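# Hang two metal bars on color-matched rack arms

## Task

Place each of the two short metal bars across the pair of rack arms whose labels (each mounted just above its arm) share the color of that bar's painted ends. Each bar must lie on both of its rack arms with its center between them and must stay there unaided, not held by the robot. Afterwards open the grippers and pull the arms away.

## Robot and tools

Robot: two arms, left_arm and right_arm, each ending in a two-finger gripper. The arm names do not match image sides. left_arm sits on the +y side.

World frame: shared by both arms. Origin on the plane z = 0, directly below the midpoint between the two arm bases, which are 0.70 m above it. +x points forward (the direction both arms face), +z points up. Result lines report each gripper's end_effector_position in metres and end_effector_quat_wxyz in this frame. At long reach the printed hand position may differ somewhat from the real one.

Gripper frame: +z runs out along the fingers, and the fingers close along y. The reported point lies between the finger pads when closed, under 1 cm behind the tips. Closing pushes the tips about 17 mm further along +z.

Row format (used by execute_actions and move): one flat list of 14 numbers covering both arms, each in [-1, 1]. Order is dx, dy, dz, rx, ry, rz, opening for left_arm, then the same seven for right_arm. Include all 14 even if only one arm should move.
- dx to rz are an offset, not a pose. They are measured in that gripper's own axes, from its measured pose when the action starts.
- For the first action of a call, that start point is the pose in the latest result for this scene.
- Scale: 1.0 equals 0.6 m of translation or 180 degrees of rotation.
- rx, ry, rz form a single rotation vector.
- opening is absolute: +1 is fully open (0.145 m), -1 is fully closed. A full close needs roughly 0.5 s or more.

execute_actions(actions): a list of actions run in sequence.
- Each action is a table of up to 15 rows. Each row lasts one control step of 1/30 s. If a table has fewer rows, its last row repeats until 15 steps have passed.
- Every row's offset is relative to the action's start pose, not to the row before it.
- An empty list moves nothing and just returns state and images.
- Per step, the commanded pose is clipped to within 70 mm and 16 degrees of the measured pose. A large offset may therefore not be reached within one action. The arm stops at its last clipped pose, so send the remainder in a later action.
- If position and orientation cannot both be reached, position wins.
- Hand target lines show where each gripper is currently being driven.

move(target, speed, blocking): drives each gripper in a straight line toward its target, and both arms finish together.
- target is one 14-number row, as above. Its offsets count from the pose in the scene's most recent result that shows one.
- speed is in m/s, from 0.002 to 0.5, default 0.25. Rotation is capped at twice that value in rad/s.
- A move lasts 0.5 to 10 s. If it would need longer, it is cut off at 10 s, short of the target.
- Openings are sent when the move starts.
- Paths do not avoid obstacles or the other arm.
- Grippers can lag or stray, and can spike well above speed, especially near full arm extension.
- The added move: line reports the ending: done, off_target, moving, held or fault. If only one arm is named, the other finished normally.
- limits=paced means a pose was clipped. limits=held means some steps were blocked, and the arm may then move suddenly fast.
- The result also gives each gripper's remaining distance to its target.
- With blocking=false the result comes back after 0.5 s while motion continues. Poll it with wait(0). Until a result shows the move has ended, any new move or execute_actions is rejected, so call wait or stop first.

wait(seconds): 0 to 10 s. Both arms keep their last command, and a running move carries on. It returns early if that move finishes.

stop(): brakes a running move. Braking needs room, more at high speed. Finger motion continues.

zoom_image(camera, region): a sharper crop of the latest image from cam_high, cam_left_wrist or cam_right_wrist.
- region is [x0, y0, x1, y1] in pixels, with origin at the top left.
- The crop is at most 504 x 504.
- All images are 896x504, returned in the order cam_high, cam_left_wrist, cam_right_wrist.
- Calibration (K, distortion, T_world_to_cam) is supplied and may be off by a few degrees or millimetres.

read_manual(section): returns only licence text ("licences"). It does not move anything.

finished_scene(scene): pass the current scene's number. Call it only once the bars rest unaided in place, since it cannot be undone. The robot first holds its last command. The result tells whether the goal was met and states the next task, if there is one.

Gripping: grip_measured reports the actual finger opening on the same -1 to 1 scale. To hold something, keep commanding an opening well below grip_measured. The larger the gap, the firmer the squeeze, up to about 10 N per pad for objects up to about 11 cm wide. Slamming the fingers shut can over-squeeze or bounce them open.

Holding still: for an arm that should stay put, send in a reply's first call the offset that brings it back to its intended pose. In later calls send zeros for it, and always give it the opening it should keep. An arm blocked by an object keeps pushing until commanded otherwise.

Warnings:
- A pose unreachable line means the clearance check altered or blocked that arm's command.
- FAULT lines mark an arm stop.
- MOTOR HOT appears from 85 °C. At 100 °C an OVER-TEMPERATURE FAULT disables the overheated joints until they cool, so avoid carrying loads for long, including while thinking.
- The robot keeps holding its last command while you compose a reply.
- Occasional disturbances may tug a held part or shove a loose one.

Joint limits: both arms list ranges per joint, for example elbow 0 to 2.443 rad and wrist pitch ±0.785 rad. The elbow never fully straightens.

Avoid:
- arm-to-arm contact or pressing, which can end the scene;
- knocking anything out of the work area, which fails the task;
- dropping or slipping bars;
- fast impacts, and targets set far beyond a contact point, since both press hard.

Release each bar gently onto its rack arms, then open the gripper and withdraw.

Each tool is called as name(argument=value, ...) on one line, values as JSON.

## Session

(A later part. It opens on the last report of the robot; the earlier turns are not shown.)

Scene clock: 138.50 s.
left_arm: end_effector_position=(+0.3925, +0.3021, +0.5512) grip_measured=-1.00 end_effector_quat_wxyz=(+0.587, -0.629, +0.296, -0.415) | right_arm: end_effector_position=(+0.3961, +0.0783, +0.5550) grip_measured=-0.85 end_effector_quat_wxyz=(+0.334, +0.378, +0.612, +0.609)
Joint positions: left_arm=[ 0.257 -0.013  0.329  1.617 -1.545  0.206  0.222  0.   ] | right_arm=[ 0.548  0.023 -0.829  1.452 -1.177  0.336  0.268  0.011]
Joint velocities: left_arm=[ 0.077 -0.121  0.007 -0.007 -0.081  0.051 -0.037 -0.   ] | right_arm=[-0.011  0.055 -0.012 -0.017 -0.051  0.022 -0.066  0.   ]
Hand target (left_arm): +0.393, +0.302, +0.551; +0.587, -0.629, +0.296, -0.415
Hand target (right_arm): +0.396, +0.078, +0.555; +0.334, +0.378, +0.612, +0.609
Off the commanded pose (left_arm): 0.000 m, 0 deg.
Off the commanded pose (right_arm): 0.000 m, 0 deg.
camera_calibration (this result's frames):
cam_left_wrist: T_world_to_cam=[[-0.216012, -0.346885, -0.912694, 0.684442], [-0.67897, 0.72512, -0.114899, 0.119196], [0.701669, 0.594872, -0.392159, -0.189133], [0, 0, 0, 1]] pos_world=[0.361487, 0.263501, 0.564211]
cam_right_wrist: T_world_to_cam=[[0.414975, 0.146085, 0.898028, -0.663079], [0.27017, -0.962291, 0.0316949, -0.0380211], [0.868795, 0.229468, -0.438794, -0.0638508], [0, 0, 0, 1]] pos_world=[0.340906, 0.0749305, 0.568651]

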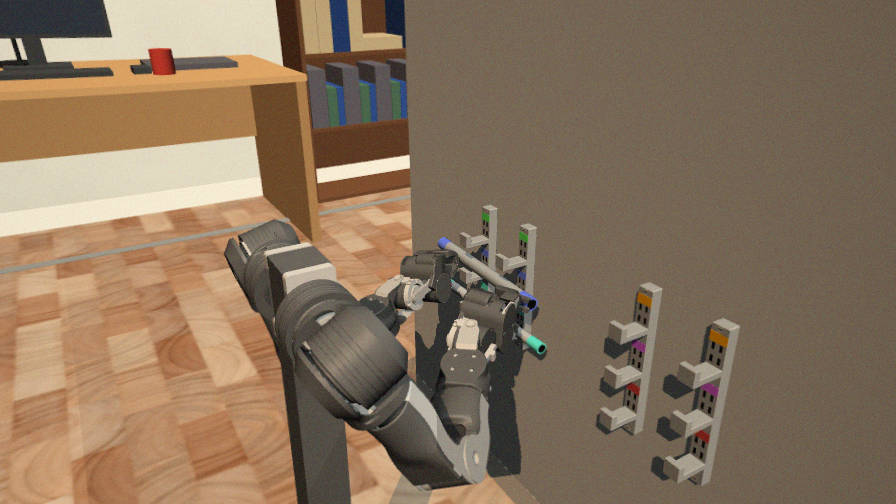

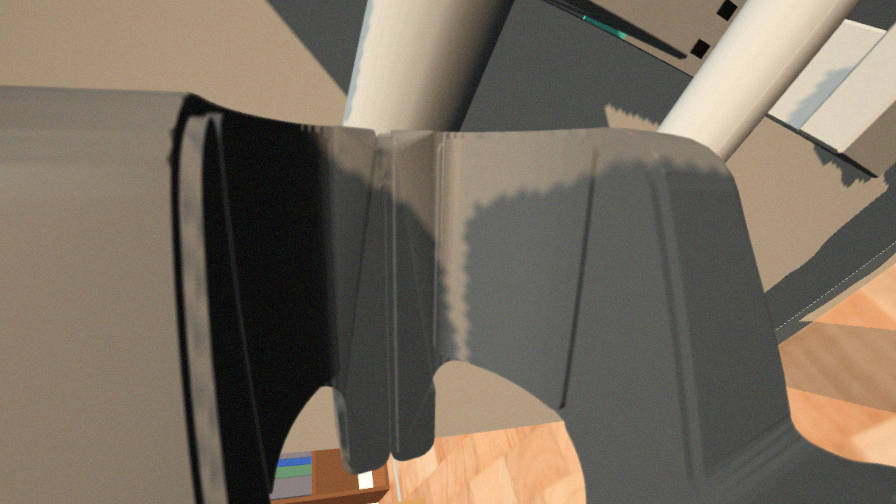

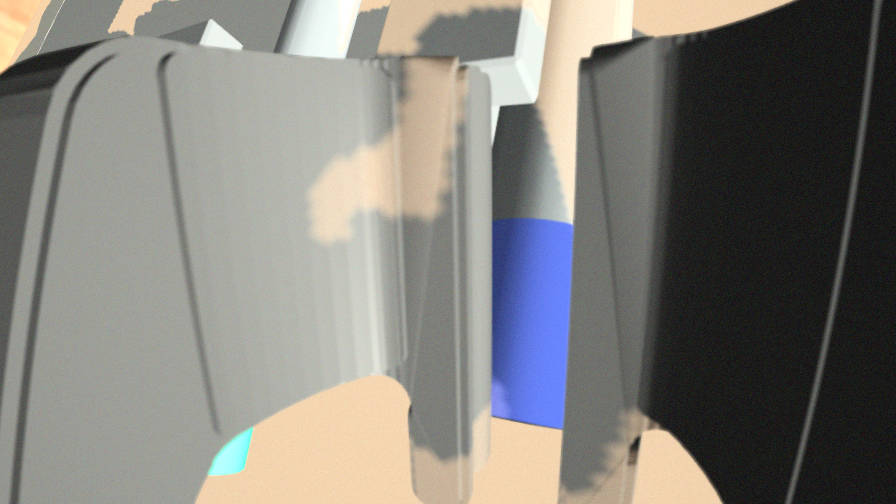

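move(target=[0,-0.022,0,0,0,0,-1,0,0,0,0,0,0,-0.85], speed=0.03)

move(target=[0.024,0,0.043,0,0,0,-1,0,0,0,0,0,0,-0.85], speed=0.02)

zoom_image(camera="cam_high", region=[380,180,600,380])

Scene clock: 139.93 s.
left_arm: end_effector_position=(+0.3911, +0.3034, +0.5632) grip_measured=-1.00 end_effector_quat_wxyz=(+0.587, -0.628, +0.297, -0.416) | right_arm: end_effector_position=(+0.3961, +0.0783, +0.5550) grip_measured=-0.85 end_effector_quat_wxyz=(+0.334, +0.378, +0.612, +0.609)
Joint positions: left_arm=[ 0.267 -0.005  0.329  1.659 -1.552  0.206  0.278  0.   ] | right_arm=[ 0.548  0.023 -0.829  1.452 -1.177  0.336  0.268  0.011]
Joint velocities: left_arm=[ 0.099  0.011  0.012  0.002  0.007 -0.022 -0.066 -0.   ] | right_arm=[ 0.033 -0.077  0.002  0.012 -0.007  0.007 -0.066 -0.   ]
Hand target (left_arm): +0.391, +0.304, +0.564; +0.587, -0.628, +0.297, -0.415
Hand target (right_arm): +0.396, +0.078, +0.555; +0.334, +0.378, +0.612, +0.609
Off the commanded pose (left_arm): 0.001 m, 0 deg.
Off the commanded pose (right_arm): 0.000 m, 0 deg.
move: done
camera_calibration (this result's frames):
cam_left_wrist: T_world_to_cam=[[-0.21553, -0.346594, -0.912918, 0.695381], [-0.677584, 0.726277, -0.115764, 0.118245], [0.703154, 0.593628, -0.391381, -0.184815], [0, 0, 0, 1]] pos_world=[0.35995, 0.264848, 0.576182]
cam_right_wrist: T_world_to_cam=[[0.414975, 0.146085, 0.898028, -0.663079], [0.27017, -0.962291, 0.0316949, -0.0380211], [0.868795, 0.229468, -0.438794, -0.0638508], [0, 0, 0, 1]] pos_world=[0.340906, 0.0749305, 0.568651]

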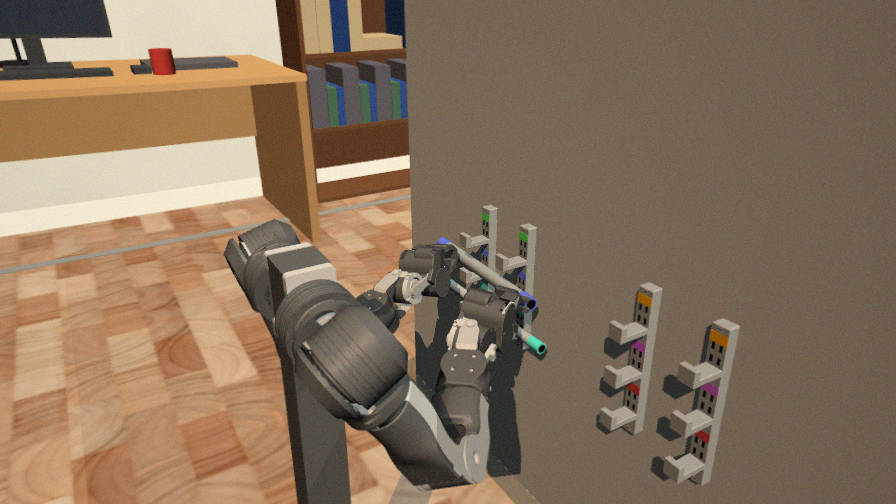

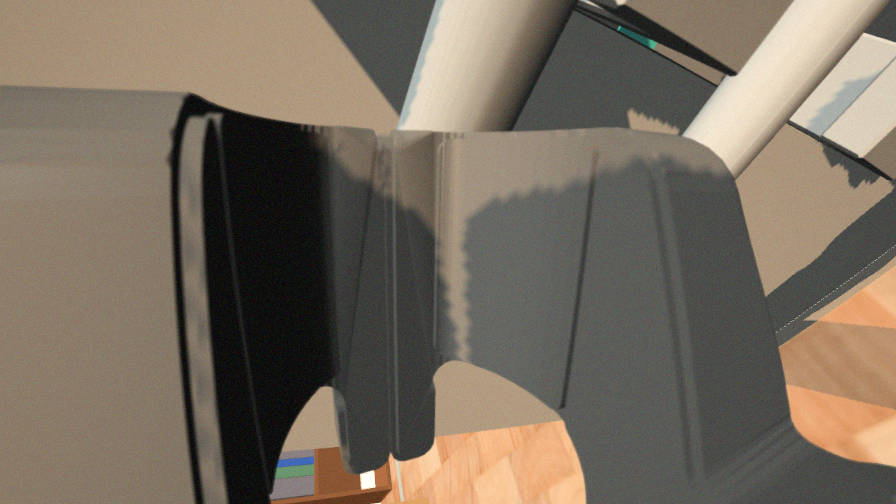

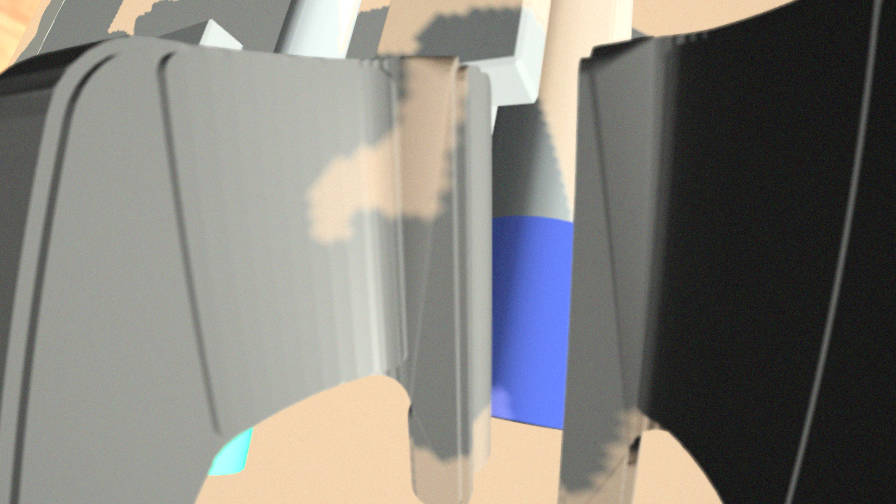

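Scene clock: 141.63 s.
left_arm: end_effector_position=(+0.4176, +0.3073, +0.5704) grip_measured=-1.00 end_effector_quat_wxyz=(+0.594, -0.626, +0.289, -0.415) | right_arm: end_effector_position=(+0.3960, +0.0784, +0.5550) grip_measured=-0.85 end_effector_quat_wxyz=(+0.333, +0.378, +0.612, +0.609)
Joint positions: left_arm=[ 0.389  0.019  0.312  1.517 -1.564  0.234  0.241  0.   ] | right_arm=[ 0.548  0.023 -0.829  1.452 -1.177  0.336  0.268  0.011]
Joint velocities: left_arm=[-0.099 -0.033 -0.012 -0.002 -0.081 -0.007  0.081  0.   ] | right_arm=[-0.055 -0.033 -0.012 -0.002 -0.007  0.007 -0.037  0.   ]
Hand target (left_arm): +0.420, +0.304, +0.567; +0.588, -0.628, +0.297, -0.415
Hand target (right_arm): +0.396, +0.078, +0.555; +0.334, +0.378, +0.612, +0.609
Off the commanded pose (left_arm): 0.006 m, 1 deg.
Off the commanded pose (right_arm): 0.000 m, 0 deg.
move: off_target (left_arm)
camera_calibration (this result's frames):
cam_left_wrist: T_world_to_cam=[[-0.198538, -0.345257, -0.917268, 0.703927], [-0.686199, 0.717207, -0.121431, 0.143783], [0.699795, 0.60532, -0.379308, -0.21206], [0, 0, 0, 1]] pos_world=[0.386818, 0.268278, 0.582713]
cam_right_wrist: T_world_to_cam=[[0.414866, 0.146299, 0.898044, -0.66306], [0.270525, -0.962188, 0.0317755, -0.0381561], [0.868736, 0.22976, -0.438757, -0.0638563], [0, 0, 0, 1]] pos_world=[0.340878, 0.0749635, 0.568652]

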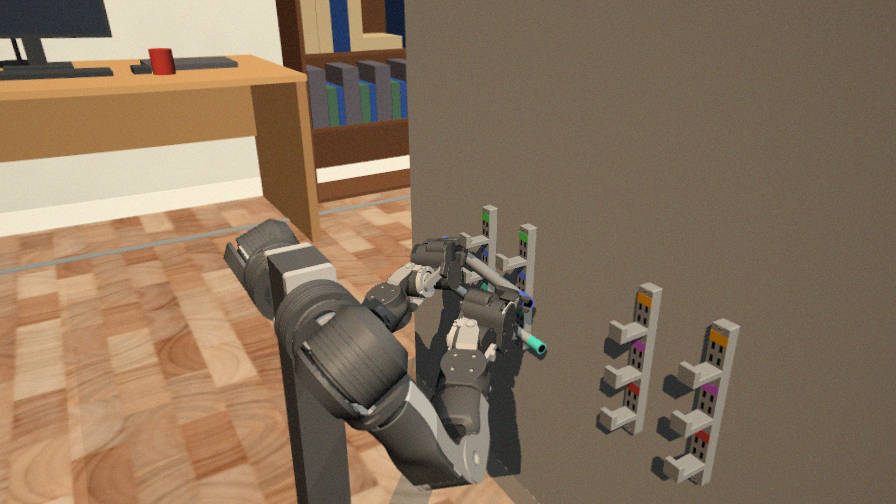

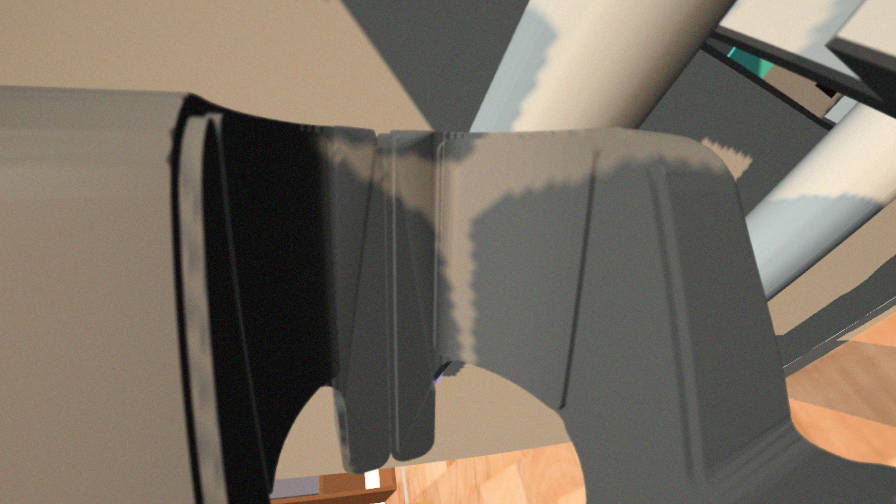

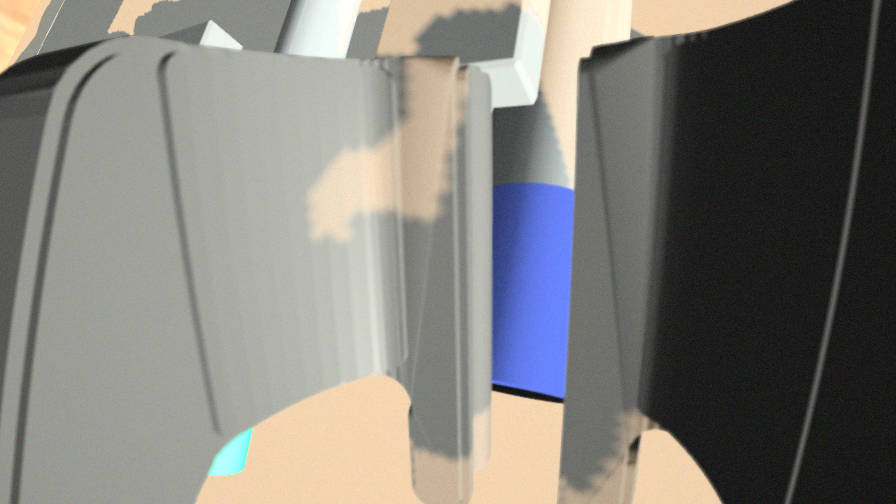

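Region (380, 180, 600, 380) of cam_high's 896x504 image, scaled by 2.291, with more detail than that image has; it fills the top 458 rows of this view, and the rest is white.

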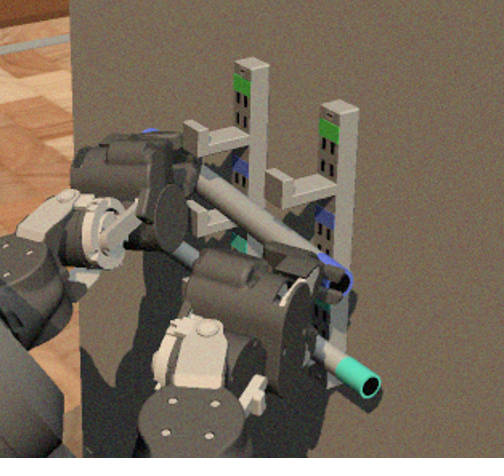

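move(target=[-0.02,0,-0.045,0,0,0,-1,0,0,0,0,0,0,-0.85], speed=0.03)

zoom_image(camera="cam_high", region=[380,180,600,380])

Scene clock: 143.13 s.
left_arm: end_effector_position=(+0.3890, +0.3033, +0.5671) grip_measured=-1.00 end_effector_quat_wxyz=(+0.595, -0.625, +0.289, -0.416) | right_arm: end_effector_position=(+0.3960, +0.0784, +0.5550) grip_measured=-0.85 end_effector_quat_wxyz=(+0.333, +0.378, +0.612, +0.609)
Joint positions: left_arm=[ 0.26   0.003  0.312  1.67  -1.546  0.235  0.264  0.   ] | right_arm=[ 0.548  0.023 -0.829  1.452 -1.177  0.336  0.268  0.011]
Joint velocities: left_arm=[-0.099  0.121  0.002  0.002  0.066  0.007 -0.066  0.   ] | right_arm=[-0.055  0.055  0.017 -0.017  0.066 -0.022 -0.037 -0.   ]
Hand target (left_arm): +0.389, +0.303, +0.567; +0.593, -0.626, +0.289, -0.416
Hand target (right_arm): +0.396, +0.078, +0.555; +0.333, +0.378, +0.612, +0.609
Off the commanded pose (left_arm): 0.001 m, 0 deg.
Off the commanded pose (right_arm): 0.000 m, 0 deg.
move: done
camera_calibration (this result's frames):
cam_left_wrist: T_world_to_cam=[[-0.196314, -0.342643, -0.918725, 0.693085], [-0.685344, 0.718037, -0.12135, 0.126018], [0.701259, 0.60582, -0.375789, -0.193604], [0, 0, 0, 1]] pos_world=[0.358195, 0.264284, 0.579293]
cam_right_wrist: T_world_to_cam=[[0.414866, 0.146299, 0.898044, -0.66306], [0.270525, -0.962188, 0.0317755, -0.0381561], [0.868736, 0.22976, -0.438757, -0.0638563], [0, 0, 0, 1]] pos_world=[0.340878, 0.0749635, 0.568652]

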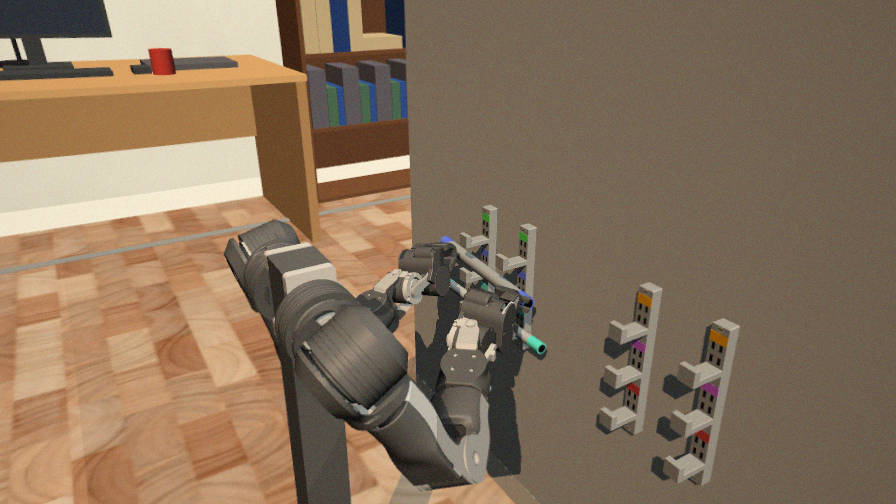

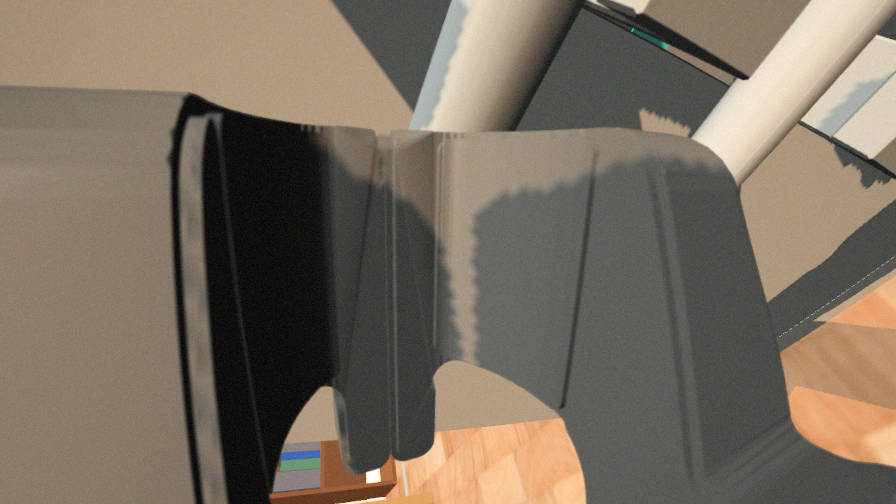

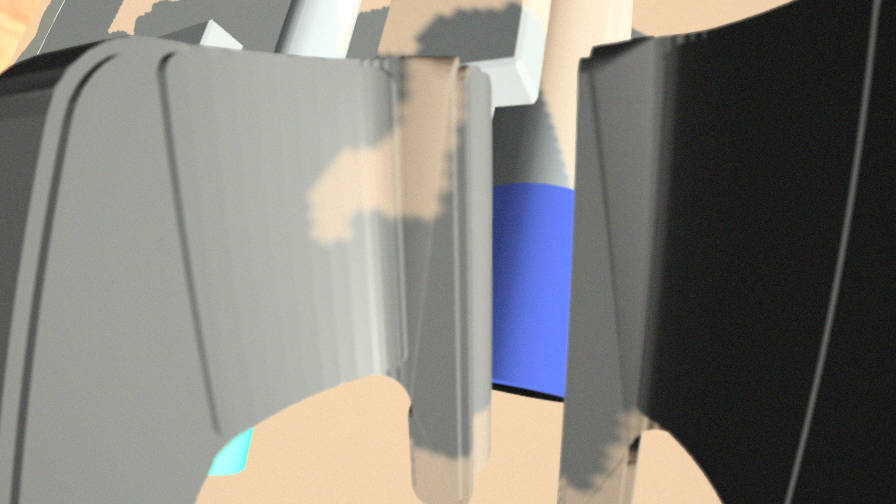

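Region (380, 180, 600, 380) of cam_high's 896x504 image, scaled by 2.291, with more detail than that image has; it fills the top 458 rows of this view, and the rest is white.

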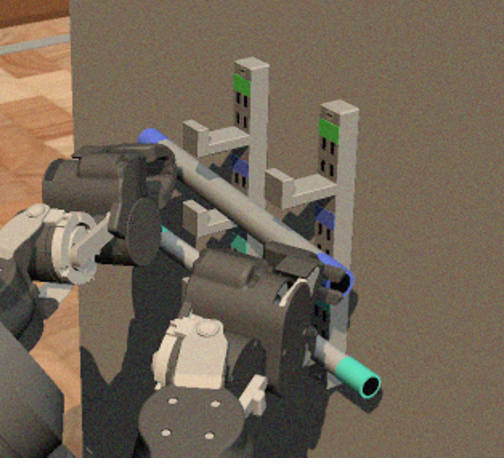

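move(target=[0,0.022,0,0,0,0,-1,0,0,0,0,0,0,-0.85], speed=0.03)

move(target=[0.024,0,0.045,0,0,0,-1,0,0,0,0,0,0,-0.85], speed=0.02)

zoom_image(camera="cam_high", region=[380,180,600,380])

Scene clock: 144.67 s.
left_arm: end_effector_position=(+0.3907, +0.3023, +0.5552) grip_measured=-1.00 end_effector_quat_wxyz=(+0.595, -0.625, +0.289, -0.415) | right_arm: end_effector_position=(+0.3960, +0.0784, +0.5550) grip_measured=-0.85 end_effector_quat_wxyz=(+0.333, +0.378, +0.612, +0.609)
Joint positions: left_arm=[ 0.251 -0.004  0.312  1.626 -1.538  0.235  0.208  0.   ] | right_arm=[ 0.548  0.023 -0.829  1.452 -1.177  0.336  0.268  0.011]
Joint velocities: left_arm=[ 0.033 -0.077 -0.012 -0.007  0.007 -0.037 -0.007  0.   ] | right_arm=[-0.143  0.011  0.027 -0.007 -0.007  0.037 -0.037 -0.   ]
Hand target (left_arm): +0.391, +0.302, +0.554; +0.595, -0.625, +0.289, -0.416
Hand target (right_arm): +0.396, +0.078, +0.555; +0.333, +0.378, +0.612, +0.609
Off the commanded pose (left_arm): 0.001 m, 0 deg.
Off the commanded pose (right_arm): 0.000 m, 0 deg.
move: done
camera_calibration (this result's frames):
cam_left_wrist: T_world_to_cam=[[-0.196505, -0.343094, -0.918516, 0.68224], [-0.686908, 0.716645, -0.120733, 0.127182], [0.699673, 0.607212, -0.376499, -0.198026], [0, 0, 0, 1]] pos_world=[0.35998, 0.263172, 0.567447]
cam_right_wrist: T_world_to_cam=[[0.414866, 0.146299, 0.898044, -0.66306], [0.270525, -0.962188, 0.0317755, -0.0381561], [0.868736, 0.22976, -0.438757, -0.0638563], [0, 0, 0, 1]] pos_world=[0.340878, 0.0749635, 0.568652]

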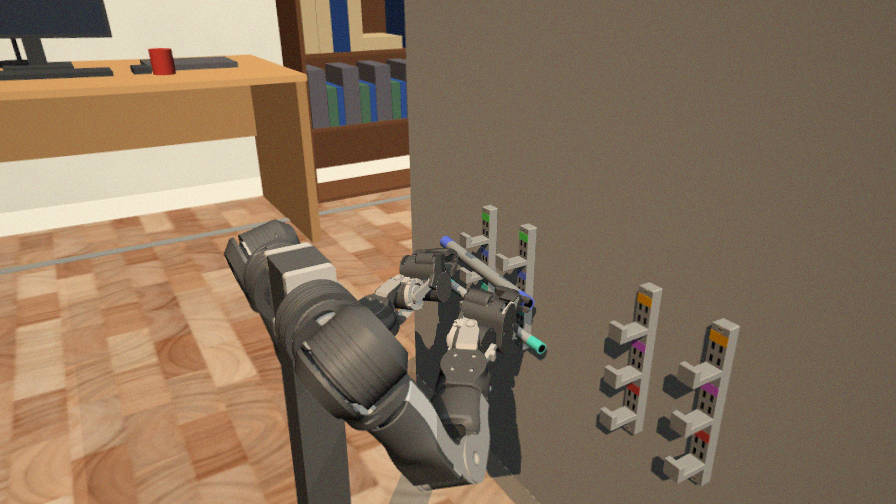

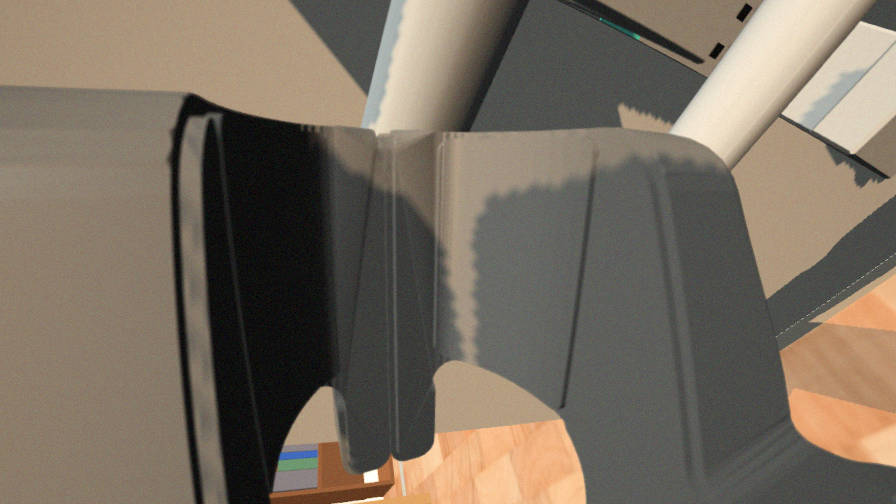

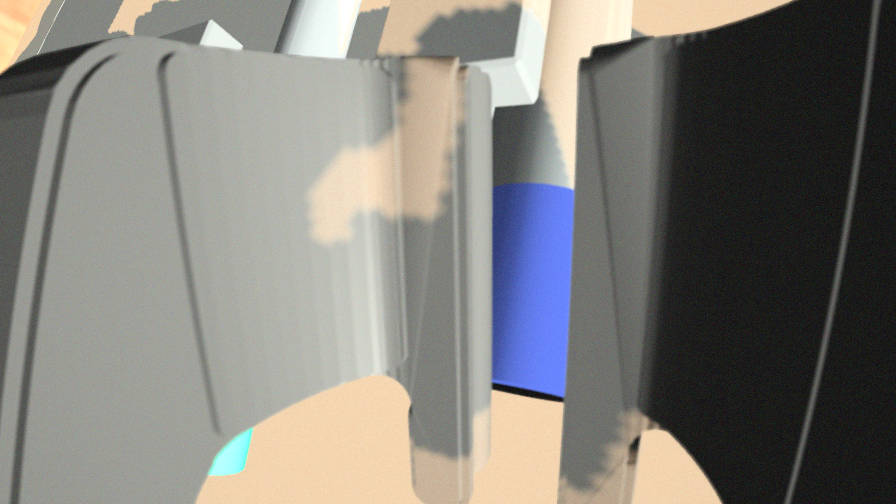

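Scene clock: 146.43 s.
left_arm: end_effector_position=(+0.4126, +0.3116, +0.5603) grip_measured=-1.00 end_effector_quat_wxyz=(+0.609, -0.626, +0.275, -0.402) | right_arm: end_effector_position=(+0.3912, +0.0862, +0.5578) grip_measured=-0.85 end_effector_quat_wxyz=(+0.324, +0.366, +0.616, +0.618)
Joint positions: left_arm=[ 0.364  0.019  0.302  1.487 -1.56   0.282  0.168  0.   ] | right_arm=[ 0.543  0.012 -0.829  1.458 -1.181  0.307  0.268  0.011]
Joint velocities: left_arm=[-0.033 -0.055  0.002 -0.007 -0.037  0.022  0.051  0.   ] | right_arm=[ 0.011 -0.099 -0.022 -0.017 -0.066 -0.037  0.022 -0.   ]
Hand target (left_arm): +0.420, +0.304, +0.559; +0.596, -0.625, +0.289, -0.414
Hand target (right_arm): +0.396, +0.078, +0.555; +0.333, +0.378, +0.612, +0.609
Off the commanded pose (left_arm): 0.012 m, 3 deg.
Off the commanded pose (right_arm): 0.010 m, 2 deg.
move: off_target (left_arm, right_arm)
camera_calibration (this result's frames):
cam_left_wrist: T_world_to_cam=[[-0.173922, -0.340721, -0.923938, 0.687375], [-0.717192, 0.686768, -0.118256, 0.156553], [0.674823, 0.642074, -0.363806, -0.224871], [0, 0, 0, 1]] pos_world=[0.383576, 0.271071, 0.571796]
cam_right_wrist: T_world_to_cam=[[0.403091, 0.156105, 0.901748, -0.663075], [0.303794, -0.952295, 0.0290558, -0.0417719], [0.863265, 0.262234, -0.431285, -0.0650603], [0, 0, 0, 1]] pos_world=[0.336134, 0.0807909, 0.57108]

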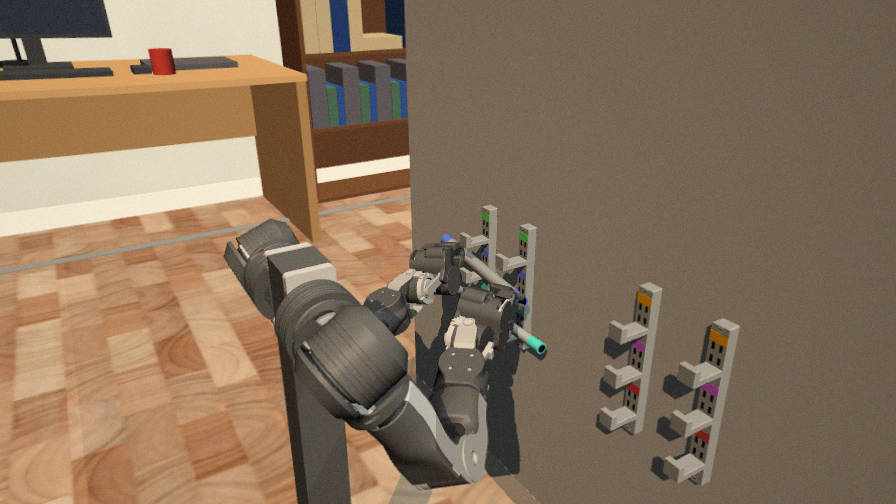

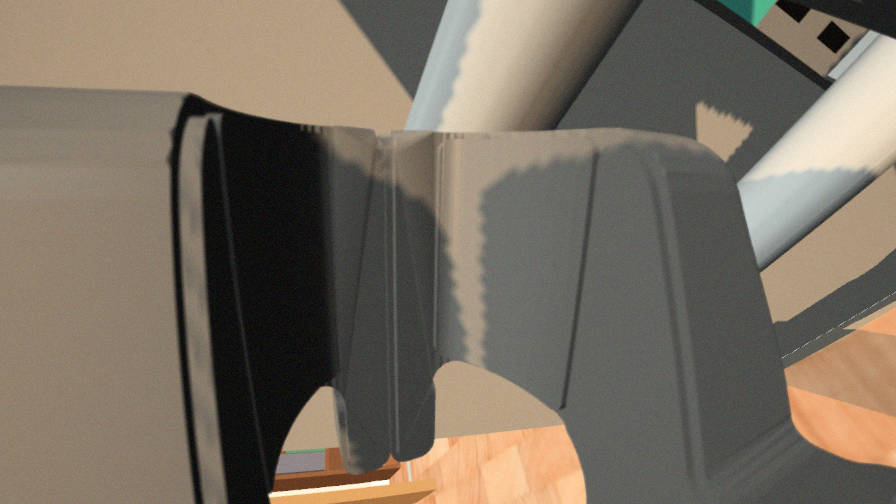

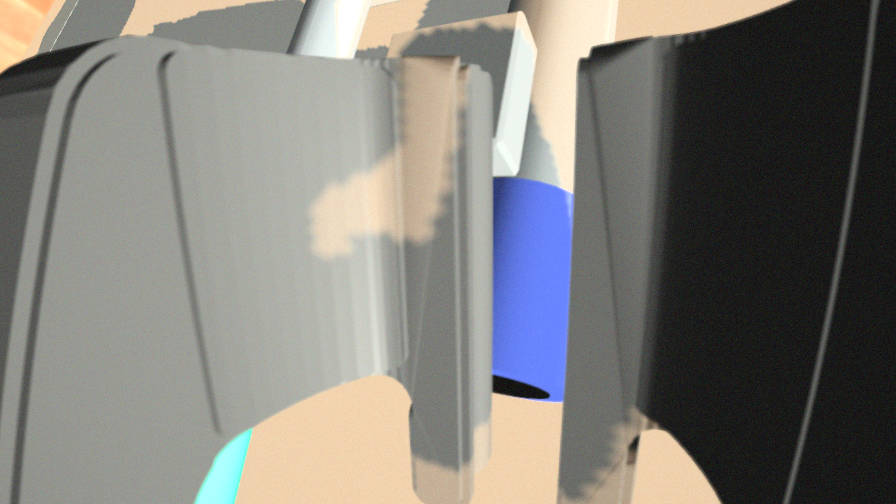

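Region (380, 180, 600, 380) of cam_high's 896x504 image, scaled by 2.291, with more detail than that image has; it fills the top 458 rows of this view, and the rest is white.

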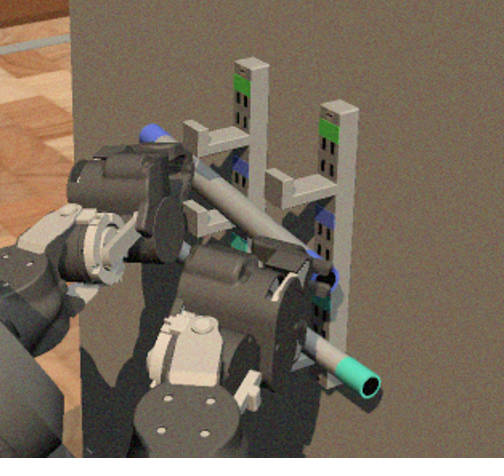

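move(target=[-0.02,0,-0.06,0,0,0,-1,0,0,-0.12,0,0,0,-0.85], speed=0.04)

zoom_image(camera="cam_high", region=[380,180,600,380])

Scene clock: 148.87 s.
left_arm: end_effector_position=(+0.3761, +0.3031, +0.5560) grip_measured=-1.00 end_effector_quat_wxyz=(+0.611, -0.626, +0.273, -0.401) | right_arm: end_effector_position=(+0.3304, +0.0481, +0.5609) grip_measured=-0.85 end_effector_quat_wxyz=(+0.324, +0.364, +0.616, +0.619)
Joint positions: left_arm=[ 0.201 -0.023  0.302  1.68  -1.56   0.287  0.19   0.   ] | right_arm=[ 0.323  0.212 -0.836  1.862 -1.245  0.369  0.363  0.011]
Joint velocities: left_arm=[-0.033 -0.055 -0.012 -0.002 -0.007  0.081 -0.095  0.   ] | right_arm=[-0.033 -0.011 -0.007 -0.002  0.007  0.081 -0.081  0.   ]
Hand target (left_arm): +0.376, +0.301, +0.556; +0.608, -0.627, +0.275, -0.403
Hand target (right_arm): +0.330, +0.048, +0.561; +0.323, +0.365, +0.617, +0.618
Off the commanded pose (left_arm): 0.001 m, 0 deg.
Off the commanded pose (right_arm): 0.001 m, 0 deg.
move: done
camera_calibration (this result's frames):
cam_left_wrist: T_world_to_cam=[[-0.169547, -0.340544, -0.924815, 0.672909], [-0.720612, 0.682983, -0.119384, 0.138706], [0.672288, 0.646192, -0.361198, -0.198082], [0, 0, 0, 1]] pos_world=[0.347211, 0.26242, 0.567329]
cam_right_wrist: T_world_to_cam=[[0.400437, 0.1573, 0.902722, -0.635081], [0.306656, -0.951356, 0.0297451, -0.0610292], [0.863489, 0.264914, -0.429195, -0.00259152], [0, 0, 0, 1]] pos_world=[0.275262, 0.042524, 0.574004]

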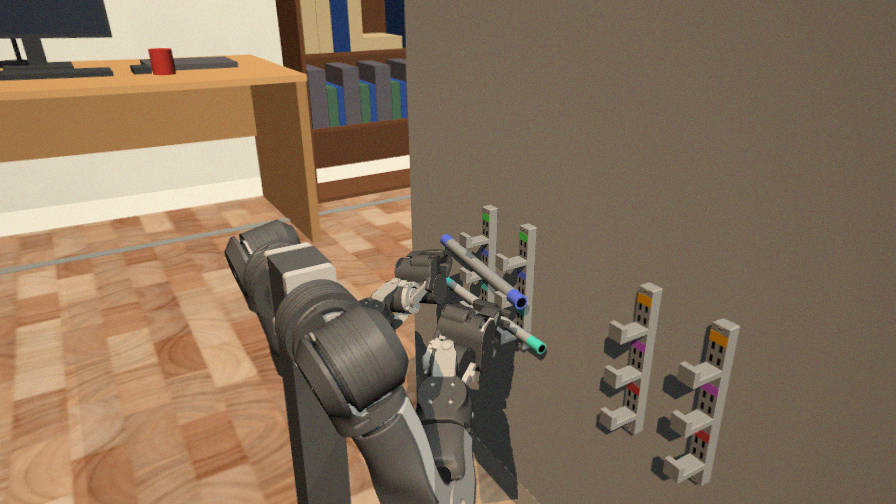

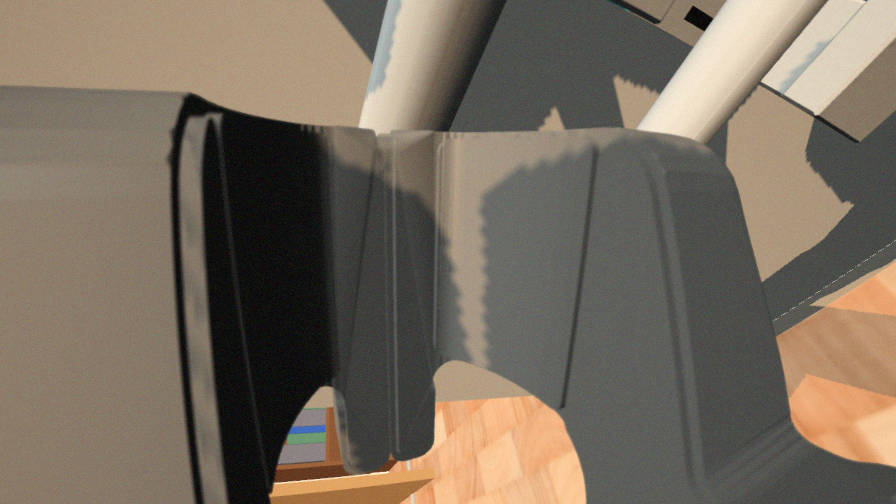

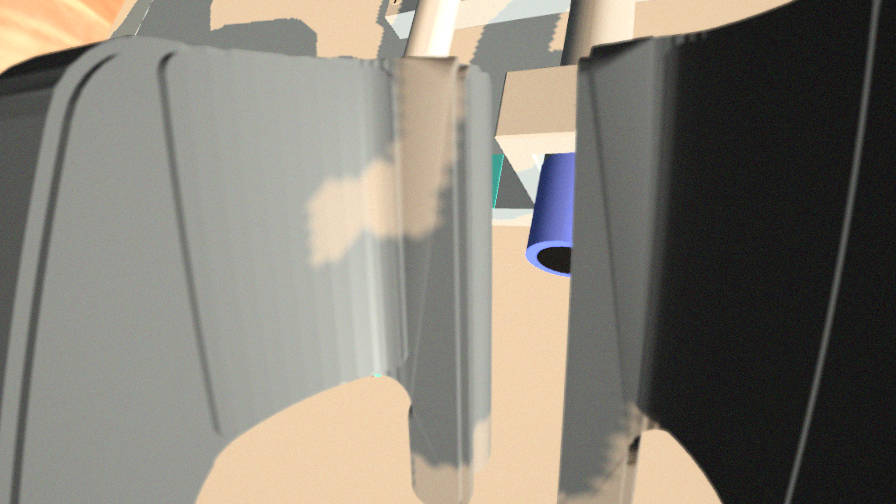

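Region (380, 180, 600, 380) of cam_high's 896x504 image, scaled by 2.291, with more detail than that image has; it fills the top 458 rows of this view, and the rest is white.

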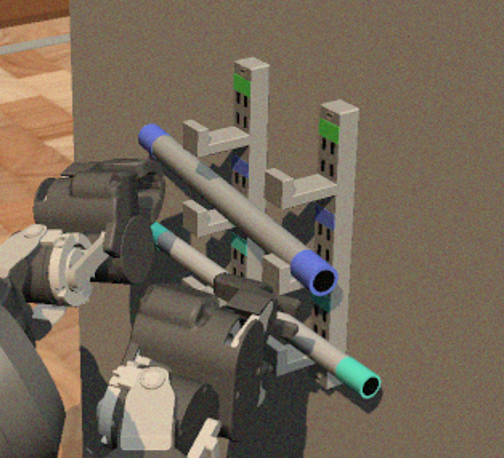

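move(target=[0,-0.004,-0.03,0,0.11,0,-0.3,-0.1,-0.05,-0.05,0,0,0,-0.85], speed=0.06)

Scene clock: 152.53 s.
left_arm: end_effector_position=(+0.3611, +0.2928, +0.5535) grip_measured=-0.30 end_effector_quat_wxyz=(+0.551, -0.553, +0.376, -0.500) | right_arm: end_effector_position=(+0.3350, -0.0170, +0.5301) grip_measured=-0.85 end_effector_quat_wxyz=(+0.325, +0.363, +0.618, +0.617)
Joint positions: left_arm=[ 0.021  0.167  0.341  1.756 -1.26  -0.047  0.16   0.053] | right_arm=[ 0.227  0.471 -0.733  1.864 -1.049  0.237  0.149  0.011]
Joint velocities: left_arm=[ 0.033 -0.011 -0.007 -0.017 -0.022  0.022 -0.007 -0.   ] | right_arm=[ 0.011 -0.011 -0.012  0.002  0.022 -0.066  0.022 -0.   ]
Hand target (left_arm): +0.360, +0.293, +0.556; +0.553, -0.549, +0.375, -0.502
Hand target (right_arm): +0.335, -0.018, +0.531; +0.325, +0.363, +0.616, +0.619
Off the commanded pose (left_arm): 0.004 m, 1 deg.
Off the commanded pose (right_arm): 0.002 m, 0 deg.
move: off_target (left_arm)
camera_calibration (this result's frames):
cam_left_wrist: T_world_to_cam=[[-0.244403, -0.227485, -0.942612, 0.668359], [-0.448904, 0.888194, -0.0979594, -0.0353258], [0.859507, 0.399201, -0.319197, -0.200785], [0, 0, 0, 1]] pos_world=[0.320067, 0.263572, 0.562453]
cam_right_wrist: T_world_to_cam=[[0.400859, 0.162304, 0.901648, -0.59843], [0.306406, -0.951257, 0.0350111, -0.126179], [0.863382, 0.262236, -0.431051, -0.00161127], [0, 0, 0, 1]] pos_world=[0.279939, -0.0224784, 0.543297]

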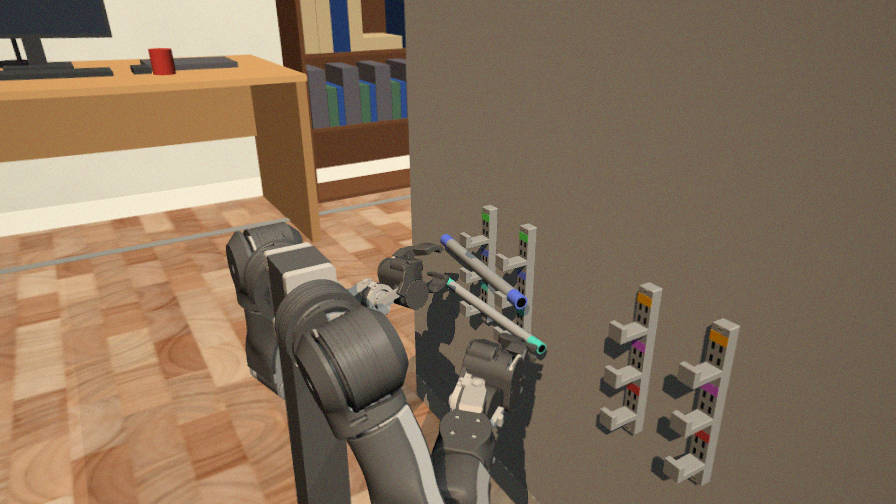

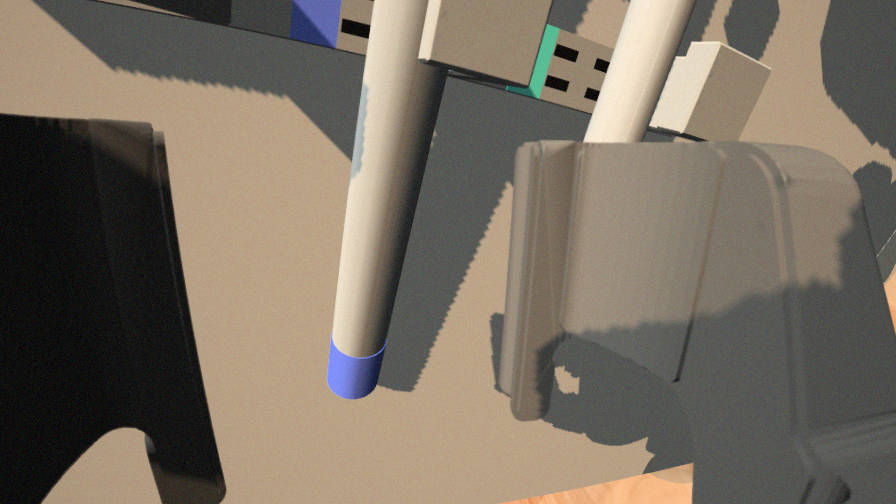

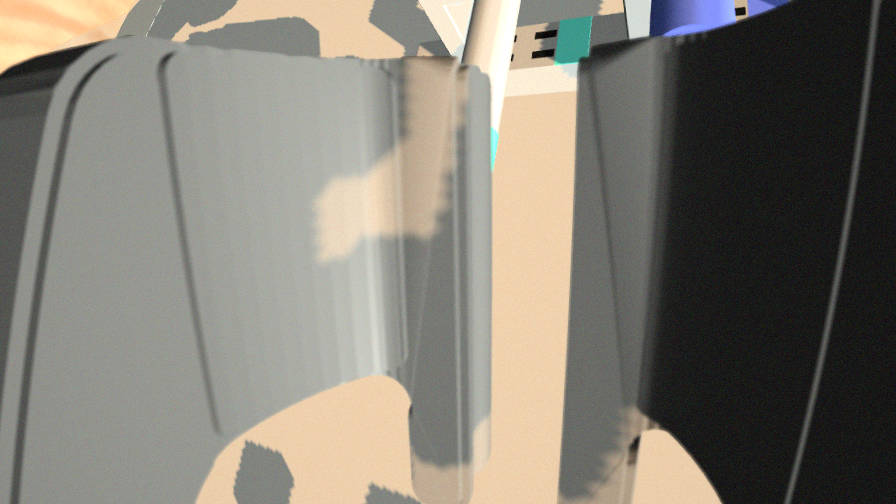

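move(target=[0.004,-0.014,0.052,0.006,0,0,-0.3,0,0,0,0,0,0,-0.85], speed=0.03)

Scene clock: 154.70 s.
left_arm: end_effector_position=(+0.3899, +0.2993, +0.5675) grip_measured=-0.30 end_effector_quat_wxyz=(+0.559, -0.545, +0.369, -0.505) | right_arm: end_effector_position=(+0.3350, -0.0170, +0.5301) grip_measured=-0.85 end_effector_quat_wxyz=(+0.325, +0.363, +0.618, +0.617)
Joint positions: left_arm=[ 0.167  0.191  0.321  1.639 -1.28  -0.047  0.161  0.053] | right_arm=[ 0.227  0.471 -0.733  1.864 -1.049  0.237  0.149  0.011]
Joint velocities: left_arm=[ 0.011 -0.055  0.002 -0.007 -0.037 -0.007 -0.081 -0.   ] | right_arm=[ 0.011 -0.011  0.007 -0.002 -0.022  0.051 -0.051 -0.   ]
Hand target (left_arm): +0.391, +0.299, +0.566; +0.557, -0.547, +0.372, -0.503
Hand target (right_arm): +0.335, -0.017, +0.530; +0.325, +0.363, +0.618, +0.617
Off the commanded pose (left_arm): 0.002 m, 0 deg.
Off the commanded pose (right_arm): 0.000 m, 0 deg.
move: done
camera_calibration (this result's frames):
cam_left_wrist: T_world_to_cam=[[-0.218433, -0.223277, -0.949965, 0.682873], [-0.450137, 0.886774, -0.104921, -0.0219828], [0.865831, 0.404696, -0.294206, -0.241903], [0, 0, 0, 1]] pos_world=[0.348714, 0.269861, 0.57523]
cam_right_wrist: T_world_to_cam=[[0.400859, 0.162304, 0.901648, -0.59843], [0.306406, -0.951257, 0.0350111, -0.126179], [0.863382, 0.262236, -0.431051, -0.00161127], [0, 0, 0, 1]] pos_world=[0.279939, -0.0224784, 0.543297]

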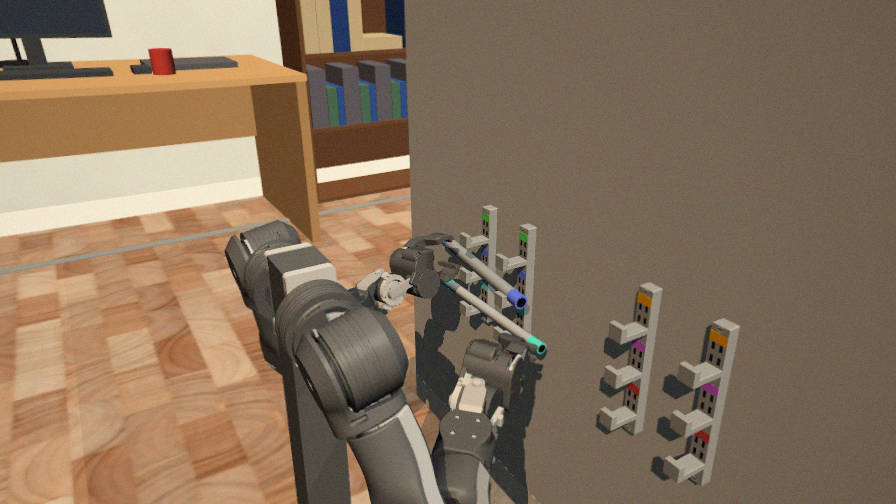

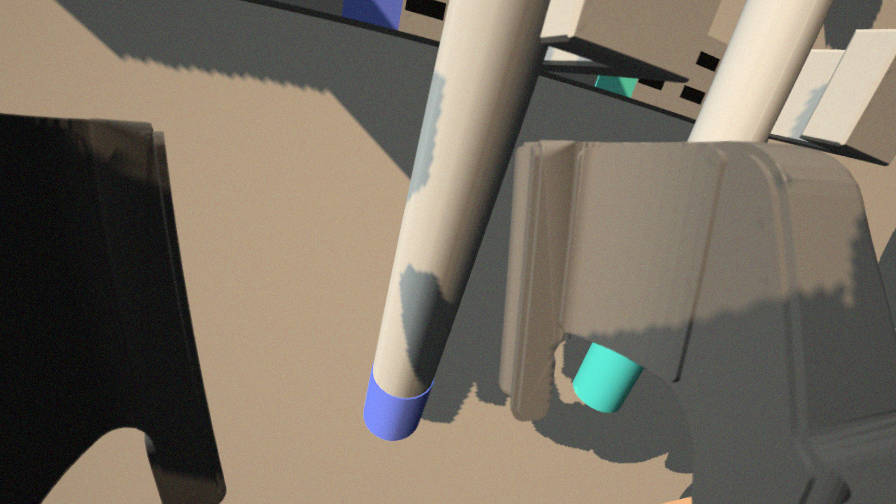

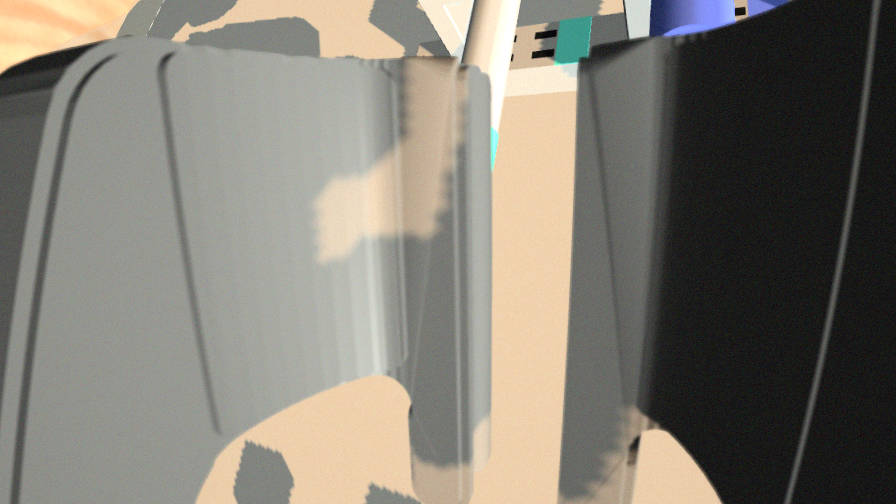

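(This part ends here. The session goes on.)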